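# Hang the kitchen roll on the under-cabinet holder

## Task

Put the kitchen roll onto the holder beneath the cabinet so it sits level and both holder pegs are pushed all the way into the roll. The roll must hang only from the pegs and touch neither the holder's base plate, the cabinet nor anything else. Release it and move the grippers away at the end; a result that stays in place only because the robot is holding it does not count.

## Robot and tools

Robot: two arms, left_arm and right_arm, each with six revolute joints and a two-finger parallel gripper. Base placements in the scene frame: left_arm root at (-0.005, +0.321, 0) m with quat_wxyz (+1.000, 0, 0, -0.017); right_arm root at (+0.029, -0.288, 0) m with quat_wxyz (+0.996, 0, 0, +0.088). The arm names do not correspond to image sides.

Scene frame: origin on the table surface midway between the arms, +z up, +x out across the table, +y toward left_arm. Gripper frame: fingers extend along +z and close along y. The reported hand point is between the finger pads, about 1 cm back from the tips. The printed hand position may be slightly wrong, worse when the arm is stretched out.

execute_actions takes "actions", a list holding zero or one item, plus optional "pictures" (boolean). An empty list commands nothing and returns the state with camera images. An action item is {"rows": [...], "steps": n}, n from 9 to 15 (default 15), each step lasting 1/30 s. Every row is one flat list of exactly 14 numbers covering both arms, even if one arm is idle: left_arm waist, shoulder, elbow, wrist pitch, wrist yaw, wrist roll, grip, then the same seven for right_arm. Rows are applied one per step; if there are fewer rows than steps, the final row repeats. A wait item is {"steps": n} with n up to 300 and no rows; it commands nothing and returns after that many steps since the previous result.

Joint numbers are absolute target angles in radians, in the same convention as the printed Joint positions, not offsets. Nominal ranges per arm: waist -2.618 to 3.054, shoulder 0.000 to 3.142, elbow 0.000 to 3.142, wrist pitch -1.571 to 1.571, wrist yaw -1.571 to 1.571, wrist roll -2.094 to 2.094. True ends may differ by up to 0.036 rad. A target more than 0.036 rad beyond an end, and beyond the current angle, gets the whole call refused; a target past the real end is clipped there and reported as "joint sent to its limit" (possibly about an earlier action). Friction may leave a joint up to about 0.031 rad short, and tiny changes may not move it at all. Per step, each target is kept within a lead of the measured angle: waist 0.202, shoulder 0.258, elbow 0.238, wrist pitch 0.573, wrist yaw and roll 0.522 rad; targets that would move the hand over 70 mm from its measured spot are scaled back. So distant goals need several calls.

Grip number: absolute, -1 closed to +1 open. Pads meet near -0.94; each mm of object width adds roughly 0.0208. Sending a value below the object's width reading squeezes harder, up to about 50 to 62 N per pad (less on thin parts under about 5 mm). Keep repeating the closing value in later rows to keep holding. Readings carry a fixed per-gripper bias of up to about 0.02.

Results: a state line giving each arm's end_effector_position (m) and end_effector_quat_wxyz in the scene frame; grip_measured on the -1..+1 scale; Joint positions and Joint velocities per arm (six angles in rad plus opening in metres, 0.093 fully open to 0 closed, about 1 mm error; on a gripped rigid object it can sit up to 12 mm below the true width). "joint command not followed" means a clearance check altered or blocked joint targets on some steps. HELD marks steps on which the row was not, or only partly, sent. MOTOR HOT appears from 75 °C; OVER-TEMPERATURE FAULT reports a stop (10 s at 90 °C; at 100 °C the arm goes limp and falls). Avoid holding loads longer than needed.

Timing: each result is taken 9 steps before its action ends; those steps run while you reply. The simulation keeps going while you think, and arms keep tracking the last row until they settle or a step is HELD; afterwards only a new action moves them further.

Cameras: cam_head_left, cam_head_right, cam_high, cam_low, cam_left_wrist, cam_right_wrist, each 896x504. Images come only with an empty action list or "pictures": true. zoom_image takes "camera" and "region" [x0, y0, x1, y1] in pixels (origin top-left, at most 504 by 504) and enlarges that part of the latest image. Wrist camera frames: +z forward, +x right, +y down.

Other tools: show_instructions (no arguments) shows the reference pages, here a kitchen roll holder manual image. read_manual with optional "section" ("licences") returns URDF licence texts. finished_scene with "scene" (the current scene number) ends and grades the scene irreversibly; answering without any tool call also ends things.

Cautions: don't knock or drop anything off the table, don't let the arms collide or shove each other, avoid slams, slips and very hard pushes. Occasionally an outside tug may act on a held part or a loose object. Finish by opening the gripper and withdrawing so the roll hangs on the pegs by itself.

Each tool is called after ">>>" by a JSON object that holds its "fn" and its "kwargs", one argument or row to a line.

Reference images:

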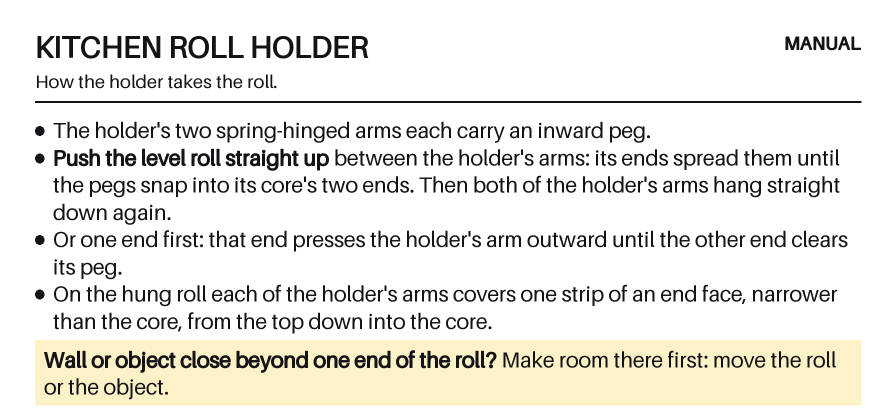

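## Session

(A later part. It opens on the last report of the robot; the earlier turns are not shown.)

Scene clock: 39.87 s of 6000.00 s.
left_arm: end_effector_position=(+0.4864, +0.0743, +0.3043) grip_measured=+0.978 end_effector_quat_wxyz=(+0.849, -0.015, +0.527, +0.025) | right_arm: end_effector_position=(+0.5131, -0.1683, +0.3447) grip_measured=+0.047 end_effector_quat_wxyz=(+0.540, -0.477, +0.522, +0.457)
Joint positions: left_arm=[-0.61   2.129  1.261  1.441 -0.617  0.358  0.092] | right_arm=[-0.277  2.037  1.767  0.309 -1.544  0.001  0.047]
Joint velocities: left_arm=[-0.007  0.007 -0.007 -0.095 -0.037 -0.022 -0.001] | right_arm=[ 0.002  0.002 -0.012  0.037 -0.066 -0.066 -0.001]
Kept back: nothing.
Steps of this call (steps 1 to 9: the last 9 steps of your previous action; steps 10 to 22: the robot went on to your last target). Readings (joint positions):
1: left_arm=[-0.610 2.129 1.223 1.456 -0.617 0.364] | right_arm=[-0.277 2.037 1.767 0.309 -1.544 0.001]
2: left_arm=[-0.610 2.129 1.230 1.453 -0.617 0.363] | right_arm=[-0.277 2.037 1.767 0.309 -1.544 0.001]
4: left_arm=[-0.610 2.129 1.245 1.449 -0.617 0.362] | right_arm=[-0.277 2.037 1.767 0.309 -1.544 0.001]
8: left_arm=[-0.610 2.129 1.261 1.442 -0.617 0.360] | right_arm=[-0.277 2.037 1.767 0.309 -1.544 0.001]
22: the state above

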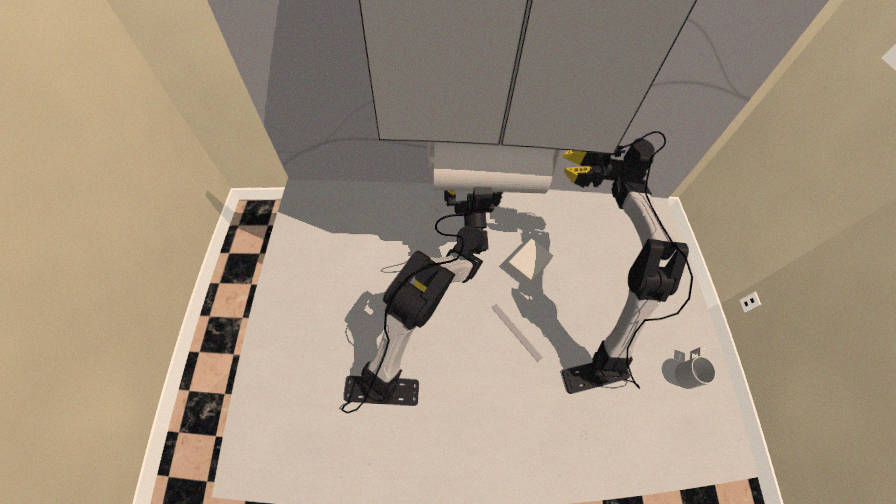

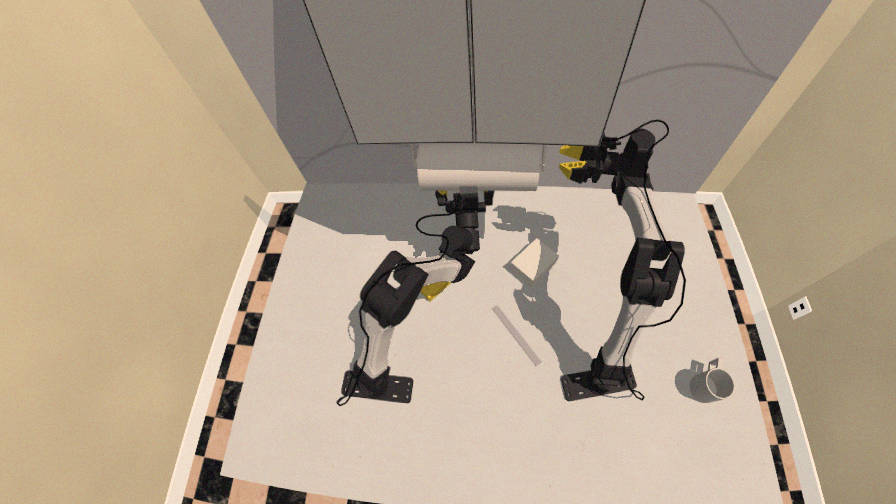

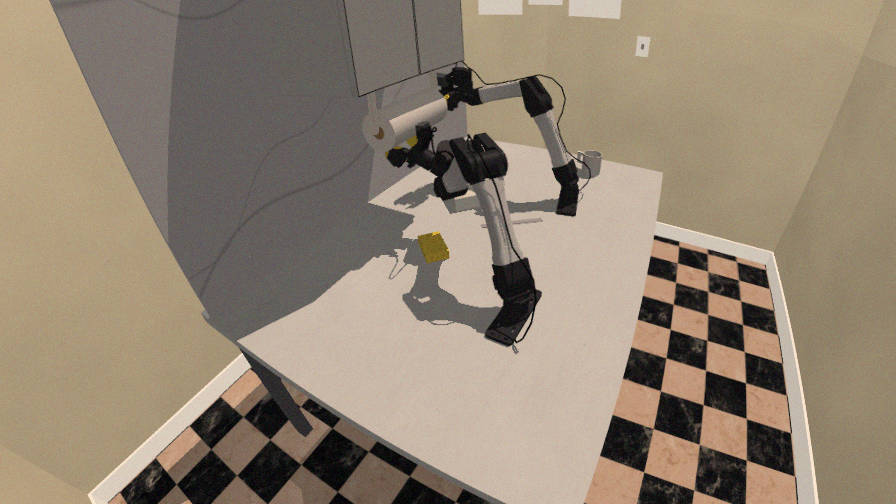

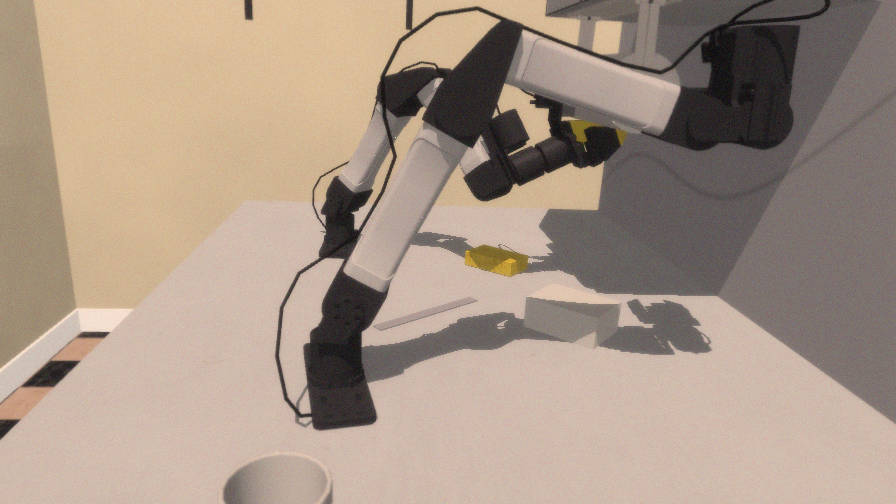

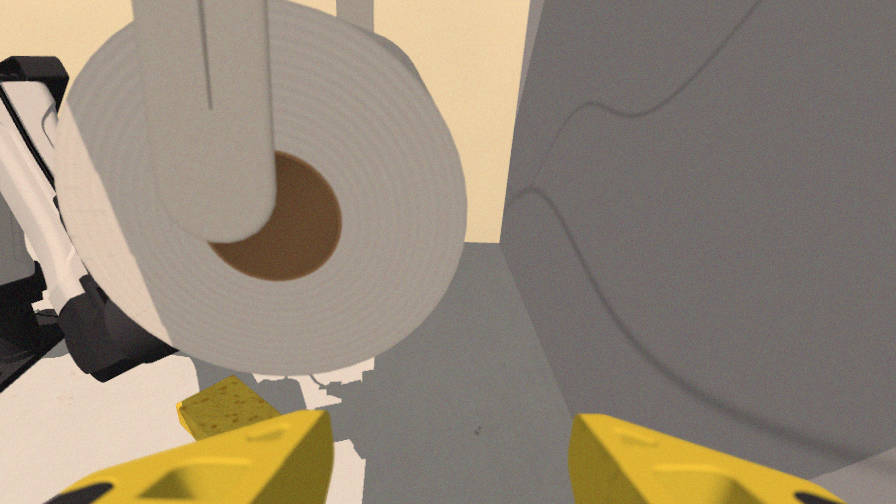

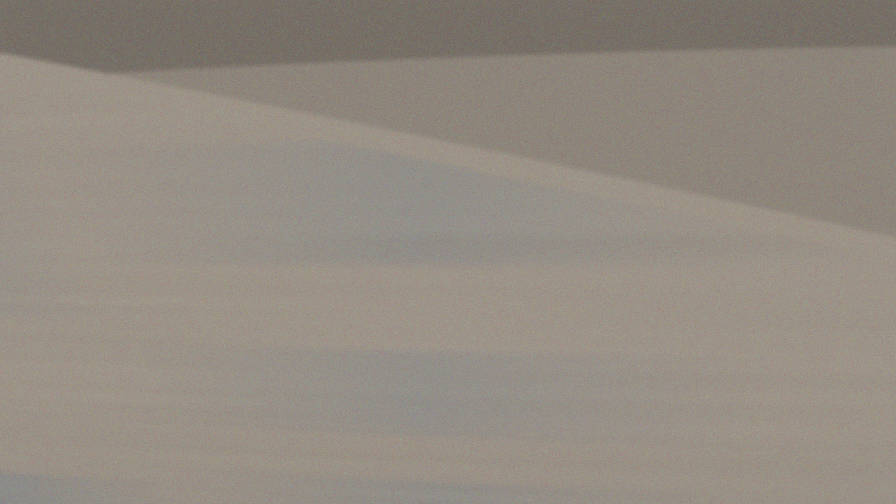

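>>> {"fn": "execute_actions", "kwargs": {
  "actions": [
    {"rows":[[-0.614,2.09,1.3,1.52,-0.6,0.36,1,-0.27,2.04,1.77,0.31,-1.55,0,0.05],[-0.614,2.085,1.3,1.52,-0.6,0.37,1,-0.27,2.04,1.77,0.31,-1.55,0,0.05],[-0.614,2.08,1.3,1.52,-0.6,0.38,1,-0.27,2.04,1.77,0.31,-1.55,0,0.05],[-0.614,2.075,1.3,1.52,-0.6,0.39,1,-0.27,2.04,1.77,0.31,-1.55,0,0.05],[-0.614,2.07,1.3,1.52,-0.6,0.4,1,-0.27,2.04,1.77,0.31,-1.55,0,0.05],[-0.614,2.065,1.3,1.52,-0.6,0.4,1,-0.27,2.04,1.77,0.31,-1.55,0,0.05],[-0.614,2.06,1.3,1.52,-0.6,0.4,1,-0.27,2.04,1.77,0.31,-1.55,0,0.05],[-0.614,2.055,1.3,1.52,-0.6,0.4,1,-0.27,2.04,1.77,0.31,-1.55,0,0.05]]}
  ]
}}

>>> {"fn": "execute_actions", "kwargs": {
  "actions": [
    {"steps":22}
  ],
  "pictures": true
}}

>>> {"fn": "zoom_image", "kwargs": {
  "camera": "cam_high",
  "region": [330, 60, 490, 180]
}}

Scene clock: 40.80 s of 6000.00 s.
left_arm: end_effector_position=(+0.4863, +0.0744, +0.3047) grip_measured=+0.978 end_effector_quat_wxyz=(+0.849, -0.012, +0.527, +0.030) | right_arm: end_effector_position=(+0.5131, -0.1683, +0.3447) grip_measured=+0.047 end_effector_quat_wxyz=(+0.540, -0.477, +0.522, +0.457)
Joint positions: left_arm=[-0.61   2.128  1.261  1.441 -0.617  0.372  0.092] | right_arm=[-0.277  2.037  1.767  0.309 -1.544  0.001  0.047]
Joint velocities: left_arm=[-0.007 -0.022 -0.017 -0.066  0.037  0.022  0.   ] | right_arm=[-0.027 -0.007 -0.012 -0.007 -0.022 -0.051 -0.   ]
Steps of this call (steps 1 to 15: the robot went on to your last target; steps 16 to 22: nothing new was sent; steps 23 to 28: the first 6 steps of this action). Readings (joint positions):
23: left_arm=[-0.610 2.129 1.261 1.441 -0.617 0.359] | right_arm=[-0.277 2.037 1.767 0.309 -1.544 0.001]
24: left_arm=[-0.610 2.129 1.261 1.441 -0.617 0.361] | right_arm=[-0.277 2.037 1.767 0.309 -1.544 0.001]
26: left_arm=[-0.610 2.129 1.261 1.441 -0.617 0.366] | right_arm=[-0.277 2.037 1.767 0.309 -1.544 0.001]
28: the state above

Scene clock: 41.53 s of 6000.00 s.
left_arm: end_effector_position=(+0.4783, +0.0786, +0.3275) grip_measured=+0.978 end_effector_quat_wxyz=(+0.860, -0.016, +0.510, +0.032) | right_arm: end_effector_position=(+0.5131, -0.1683, +0.3447) grip_measured=+0.047 end_effector_quat_wxyz=(+0.540, -0.477, +0.522, +0.457)
Joint positions: left_arm=[-0.611  2.088  1.261  1.454 -0.611  0.399  0.092] | right_arm=[-0.277  2.037  1.767  0.309 -1.544  0.001  0.047]
Joint velocities: left_arm=[-0.002  0.007 -0.022 -0.022  0.066 -0.007 -0.   ] | right_arm=[ 0.007 -0.017 -0.007 -0.051  0.066 -0.037  0.001]
Kept back: nothing.
Steps of this call (steps 1 to 9: the last 9 steps of your previous action; steps 10 to 22: the robot went on to your last target). Readings (joint positions):
1: left_arm=[-0.610 2.126 1.261 1.441 -0.617 0.374] | right_arm=[-0.277 2.037 1.767 0.309 -1.544 0.001]
2: left_arm=[-0.610 2.123 1.261 1.441 -0.617 0.379] | right_arm=[-0.277 2.037 1.767 0.309 -1.544 0.001]
4: left_arm=[-0.608 2.110 1.261 1.441 -0.627 0.388] | right_arm=[-0.277 2.037 1.767 0.309 -1.544 0.001]
8: left_arm=[-0.611 2.090 1.261 1.449 -0.613 0.399] | right_arm=[-0.277 2.037 1.767 0.309 -1.544 0.001]
22: the state above

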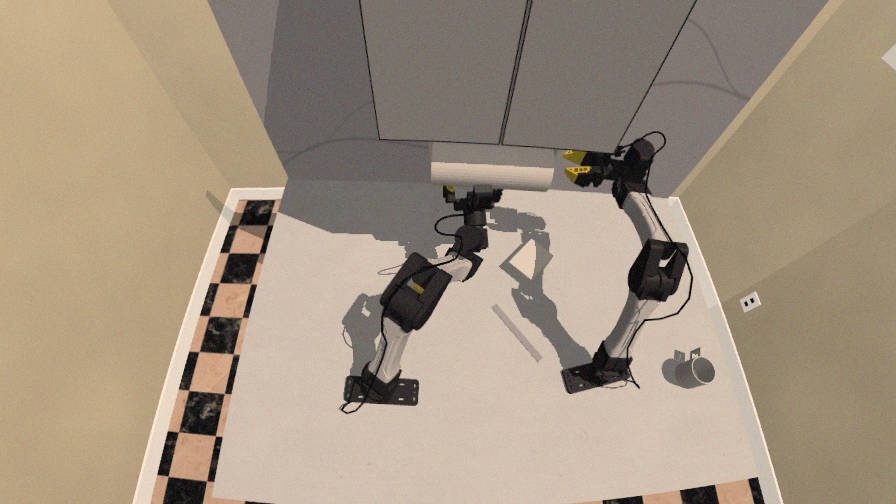

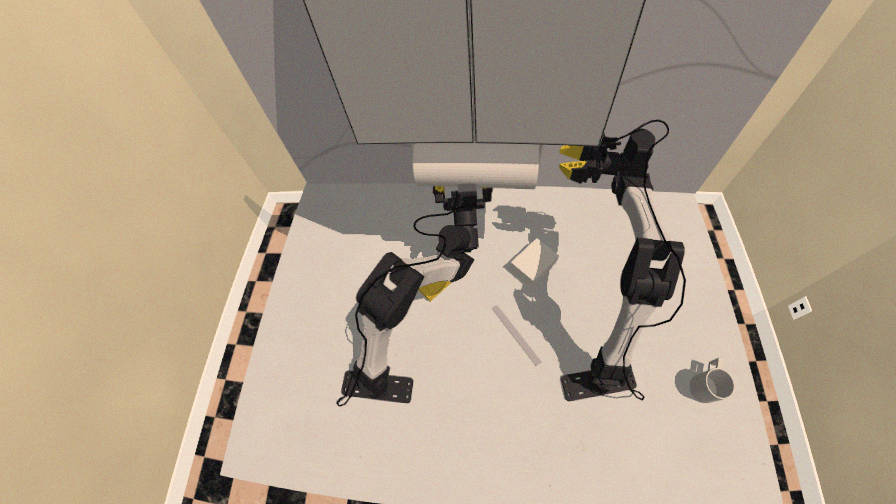

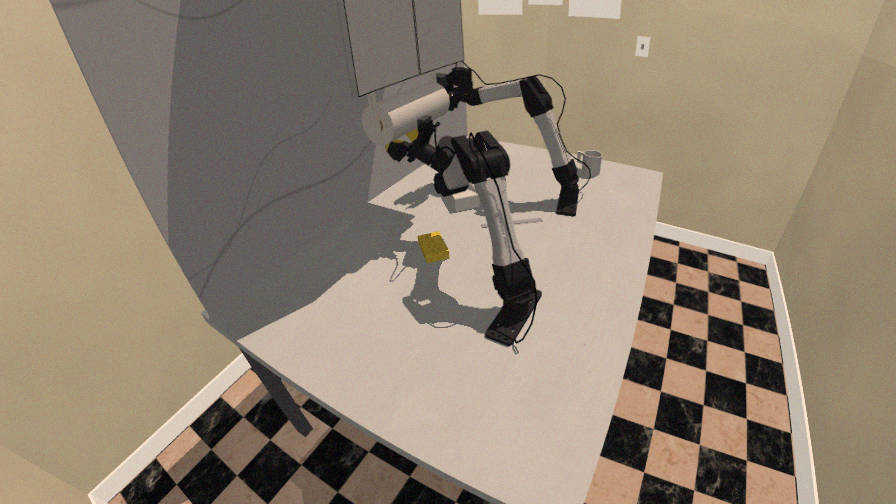

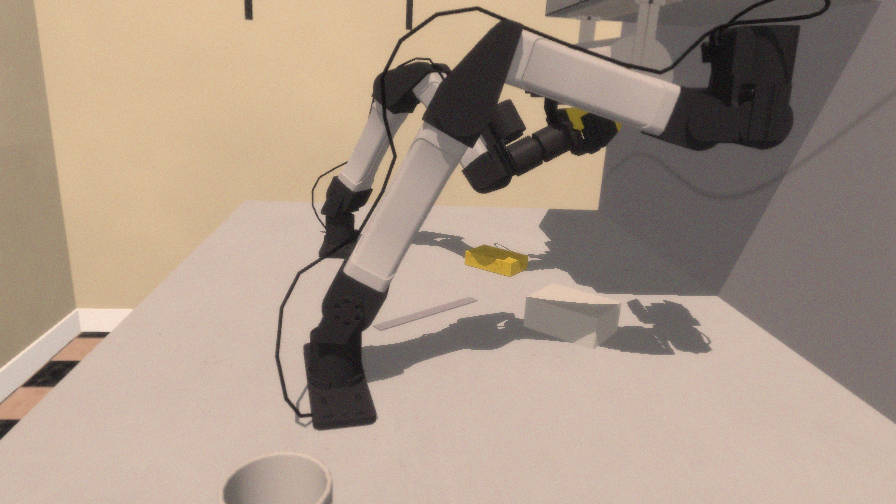

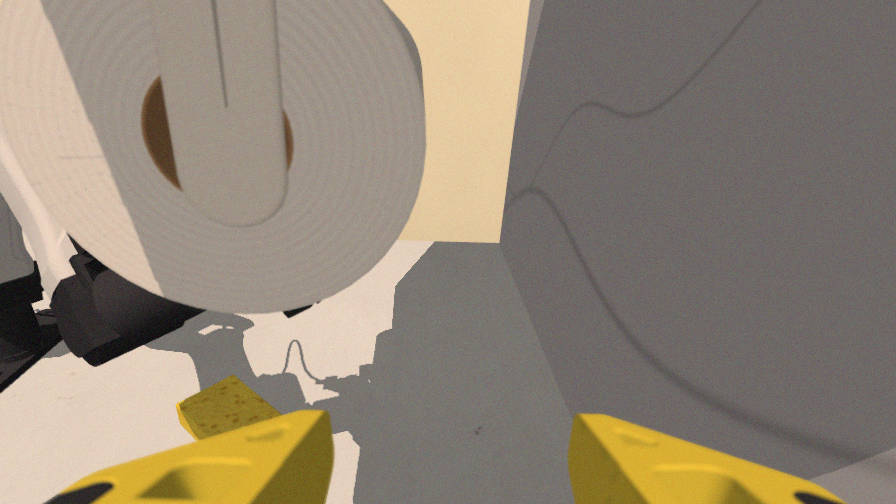

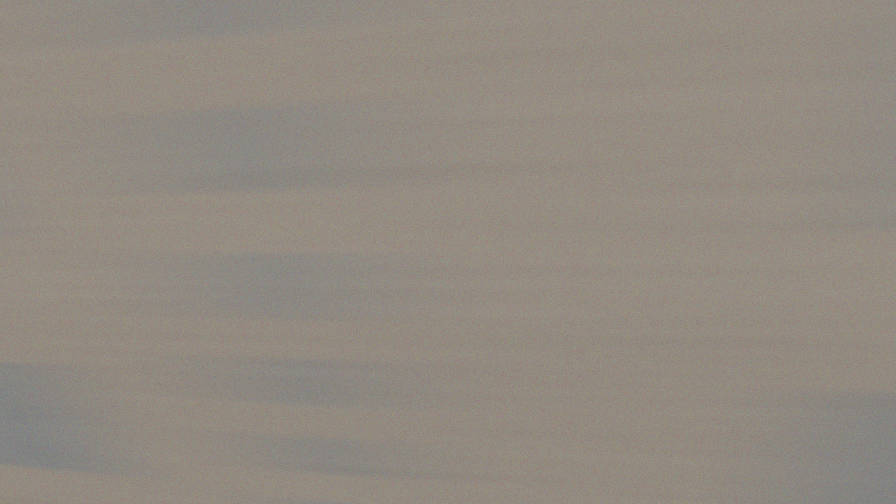

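Region (330, 60, 490, 180) of cam_high's 896x504 image, scaled by 3.150, with more detail than that image has; it fills the top 378 rows of this view, and the rest is white.

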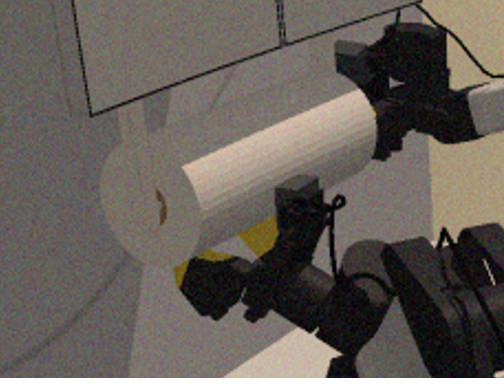

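Snapped. Lower and withdraw.

>>> {"fn": "execute_actions", "kwargs": {
  "actions": [
    {"rows":[[-0.614,2.08,1.25,1.48,-0.6,0.4,1,-0.29,2.04,1.77,0.31,-1.55,0,0.05],[-0.614,2.08,1.235,1.48,-0.6,0.4,1,-0.31,2.04,1.77,0.31,-1.55,0,0.05],[-0.614,2.08,1.22,1.48,-0.6,0.4,1,-0.33,2.04,1.75,0.31,-1.55,0,0.05],[-0.614,2.08,1.205,1.48,-0.6,0.4,1,-0.35,2.03,1.72,0.31,-1.55,0,0.05],[-0.614,2.08,1.19,1.48,-0.6,0.4,1,-0.37,2.02,1.69,0.31,-1.55,0,0.05],[-0.614,2.07,1.16,1.48,-0.6,0.4,1,-0.39,2.0,1.66,0.31,-1.55,0,0.05],[-0.614,2.05,1.12,1.48,-0.6,0.4,1,-0.4,1.98,1.63,0.31,-1.55,0,0.05],[-0.614,2.03,1.07,1.48,-0.6,0.4,1,-0.4,1.96,1.6,0.31,-1.55,0,0.05],[-0.614,2.0,1.01,1.48,-0.6,0.4,1,-0.4,1.94,1.57,0.31,-1.55,0,0.05],[-0.614,1.97,0.95,1.48,-0.6,0.4,1,-0.4,1.92,1.54,0.31,-1.55,0,0.05],[-0.614,1.94,0.89,1.48,-0.6,0.4,1,-0.4,1.9,1.51,0.31,-1.55,0,0.05],[-0.614,1.9,0.83,1.48,-0.6,0.4,1,-0.4,1.9,1.51,0.31,-1.55,0,0.05],[-0.614,1.85,0.76,1.48,-0.6,0.4,1,-0.4,1.9,1.51,0.31,-1.55,0,0.05],[-0.614,1.8,0.69,1.48,-0.6,0.4,1,-0.4,1.9,1.51,0.31,-1.55,0,0.05],[-0.614,1.6,0.5,1.48,-0.6,0.4,1,-0.4,1.9,1.51,0.31,-1.55,0,0.05]]}
  ]
}}

>>> {"fn": "execute_actions", "kwargs": {
  "actions": [
    {"steps":30}
  ],
  "pictures": true
}}

Scene clock: 42.50 s of 6000.00 s.
left_arm: end_effector_position=(+0.4775, +0.0790, +0.3058) grip_measured=+0.978 end_effector_quat_wxyz=(+0.848, +0.001, +0.529, +0.041) | right_arm: end_effector_position=(+0.5158, -0.1933, +0.3385) grip_measured=+0.047 end_effector_quat_wxyz=(+0.547, -0.458, +0.538, +0.448)
Joint positions: left_arm=[-0.611  2.088  1.206  1.45  -0.61   0.399  0.092] | right_arm=[-0.33   2.027  1.733  0.313 -1.545  0.001  0.047]
Joint velocities: left_arm=[-0.022 -0.002 -0.53   0.051 -0.051 -0.007 -0.   ] | right_arm=[-0.593 -0.237 -0.716 -0.051 -0.007  0.022 -0.001]
Steps of this call (steps 1 to 15: the robot went on to your last target; steps 16 to 23: nothing new was sent; steps 24 to 29: the first 6 steps of this action). Readings (joint positions):
24: left_arm=[-0.611 2.088 1.260 1.451 -0.611 0.399] | right_arm=[-0.277 2.037 1.767 0.309 -1.544 0.001]
25: left_arm=[-0.611 2.088 1.256 1.450 -0.611 0.399] | right_arm=[-0.280 2.037 1.767 0.309 -1.544 0.001]
27: left_arm=[-0.611 2.088 1.237 1.450 -0.611 0.399] | right_arm=[-0.295 2.037 1.764 0.310 -1.544 0.001]
29: the state above

Scene clock: 43.50 s of 6000.00 s.
left_arm: end_effector_position=(+0.3645, +0.1632, +0.2729) grip_measured=+0.978 end_effector_quat_wxyz=(+0.810, +0.047, +0.580, +0.066) | right_arm: end_effector_position=(+0.4919, -0.2240, +0.3225) grip_measured=+0.047 end_effector_quat_wxyz=(+0.544, -0.413, +0.574, +0.451)
Joint positions: left_arm=[-0.611  1.596  0.516  1.483 -0.606  0.399  0.092] | right_arm=[-0.407  1.911  1.533  0.31  -1.546  0.001  0.047]
Joint velocities: left_arm=[ 0.017  0.002 -0.017 -0.022 -0.022  0.007  0.   ] | right_arm=[-0.012 -0.007  0.007 -0.051 -0.007 -0.051  0.002]
Kept back: nothing.
Steps of this call (steps 1 to 9: the last 9 steps of your previous action; steps 10 to 30: the robot went on to your last target). Readings (joint positions):
1: left_arm=[-0.611 2.085 1.184 1.451 -0.608 0.399] | right_arm=[-0.352 2.016 1.705 0.314 -1.545 0.001]
2: left_arm=[-0.611 2.077 1.151 1.452 -0.607 0.399] | right_arm=[-0.373 2.004 1.674 0.313 -1.544 0.001]
4: left_arm=[-0.611 2.039 1.055 1.452 -0.604 0.399] | right_arm=[-0.405 1.974 1.610 0.312 -1.544 0.001]
8: left_arm=[-0.611 1.907 0.810 1.451 -0.602 0.399] | right_arm=[-0.411 1.924 1.534 0.309 -1.546 0.001]
30: the state above
All arms were judged still, so your last target was given up. Only a new action makes them travel on or press farther. Fingers that are still opening or closing keep moving.

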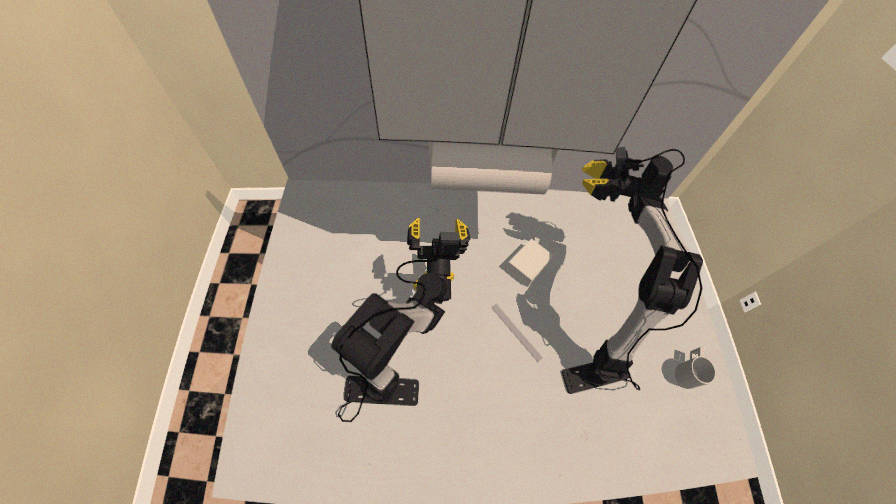

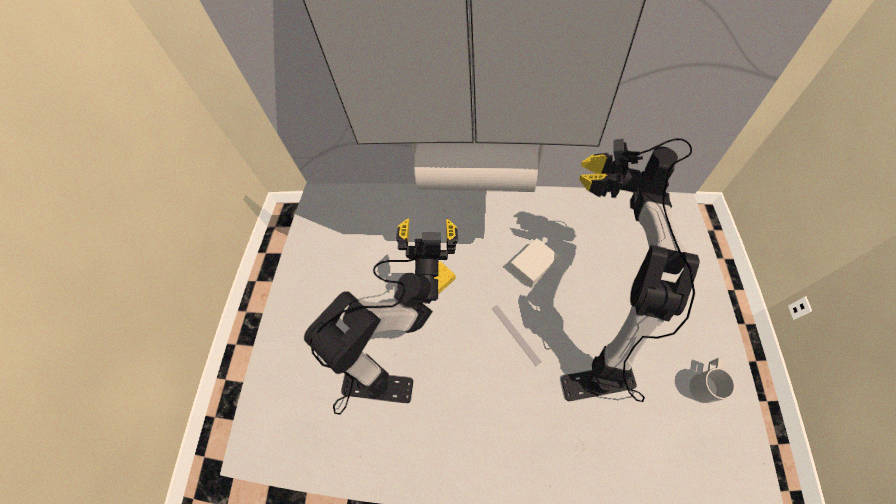

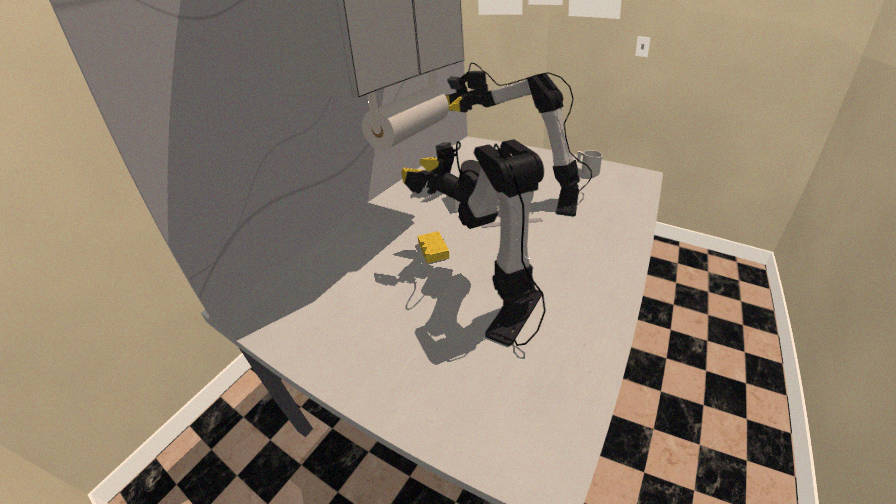

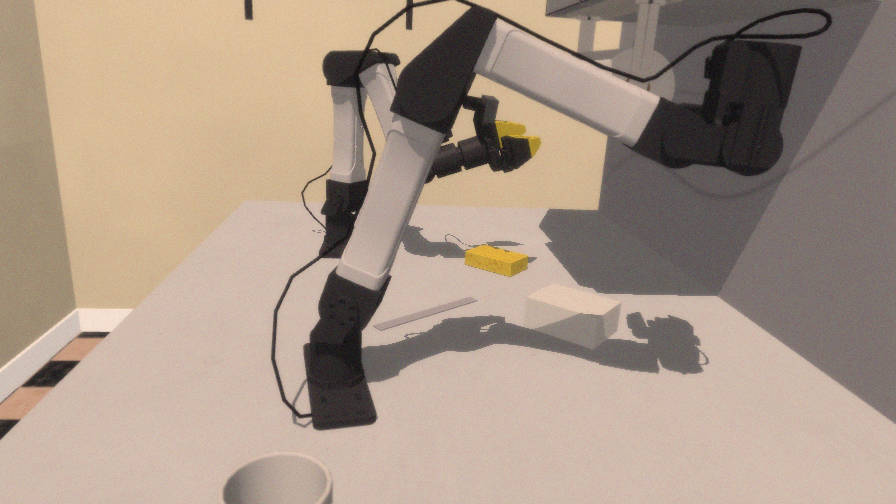

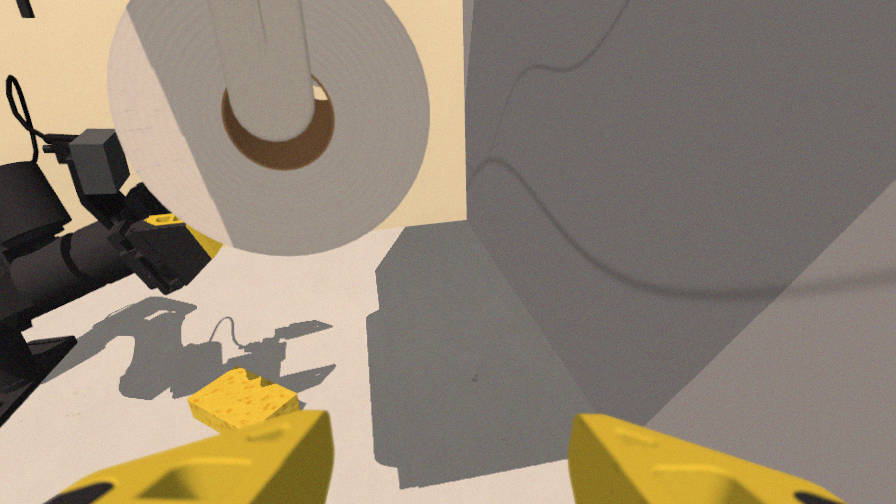

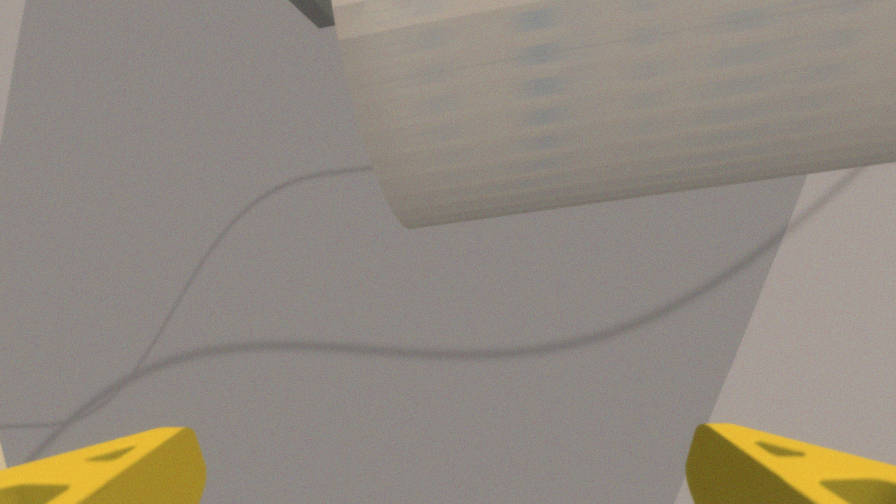

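>>> {"fn": "finished_scene", "kwargs": {
  "scene": 1
}}

The scene is finished: the task was done.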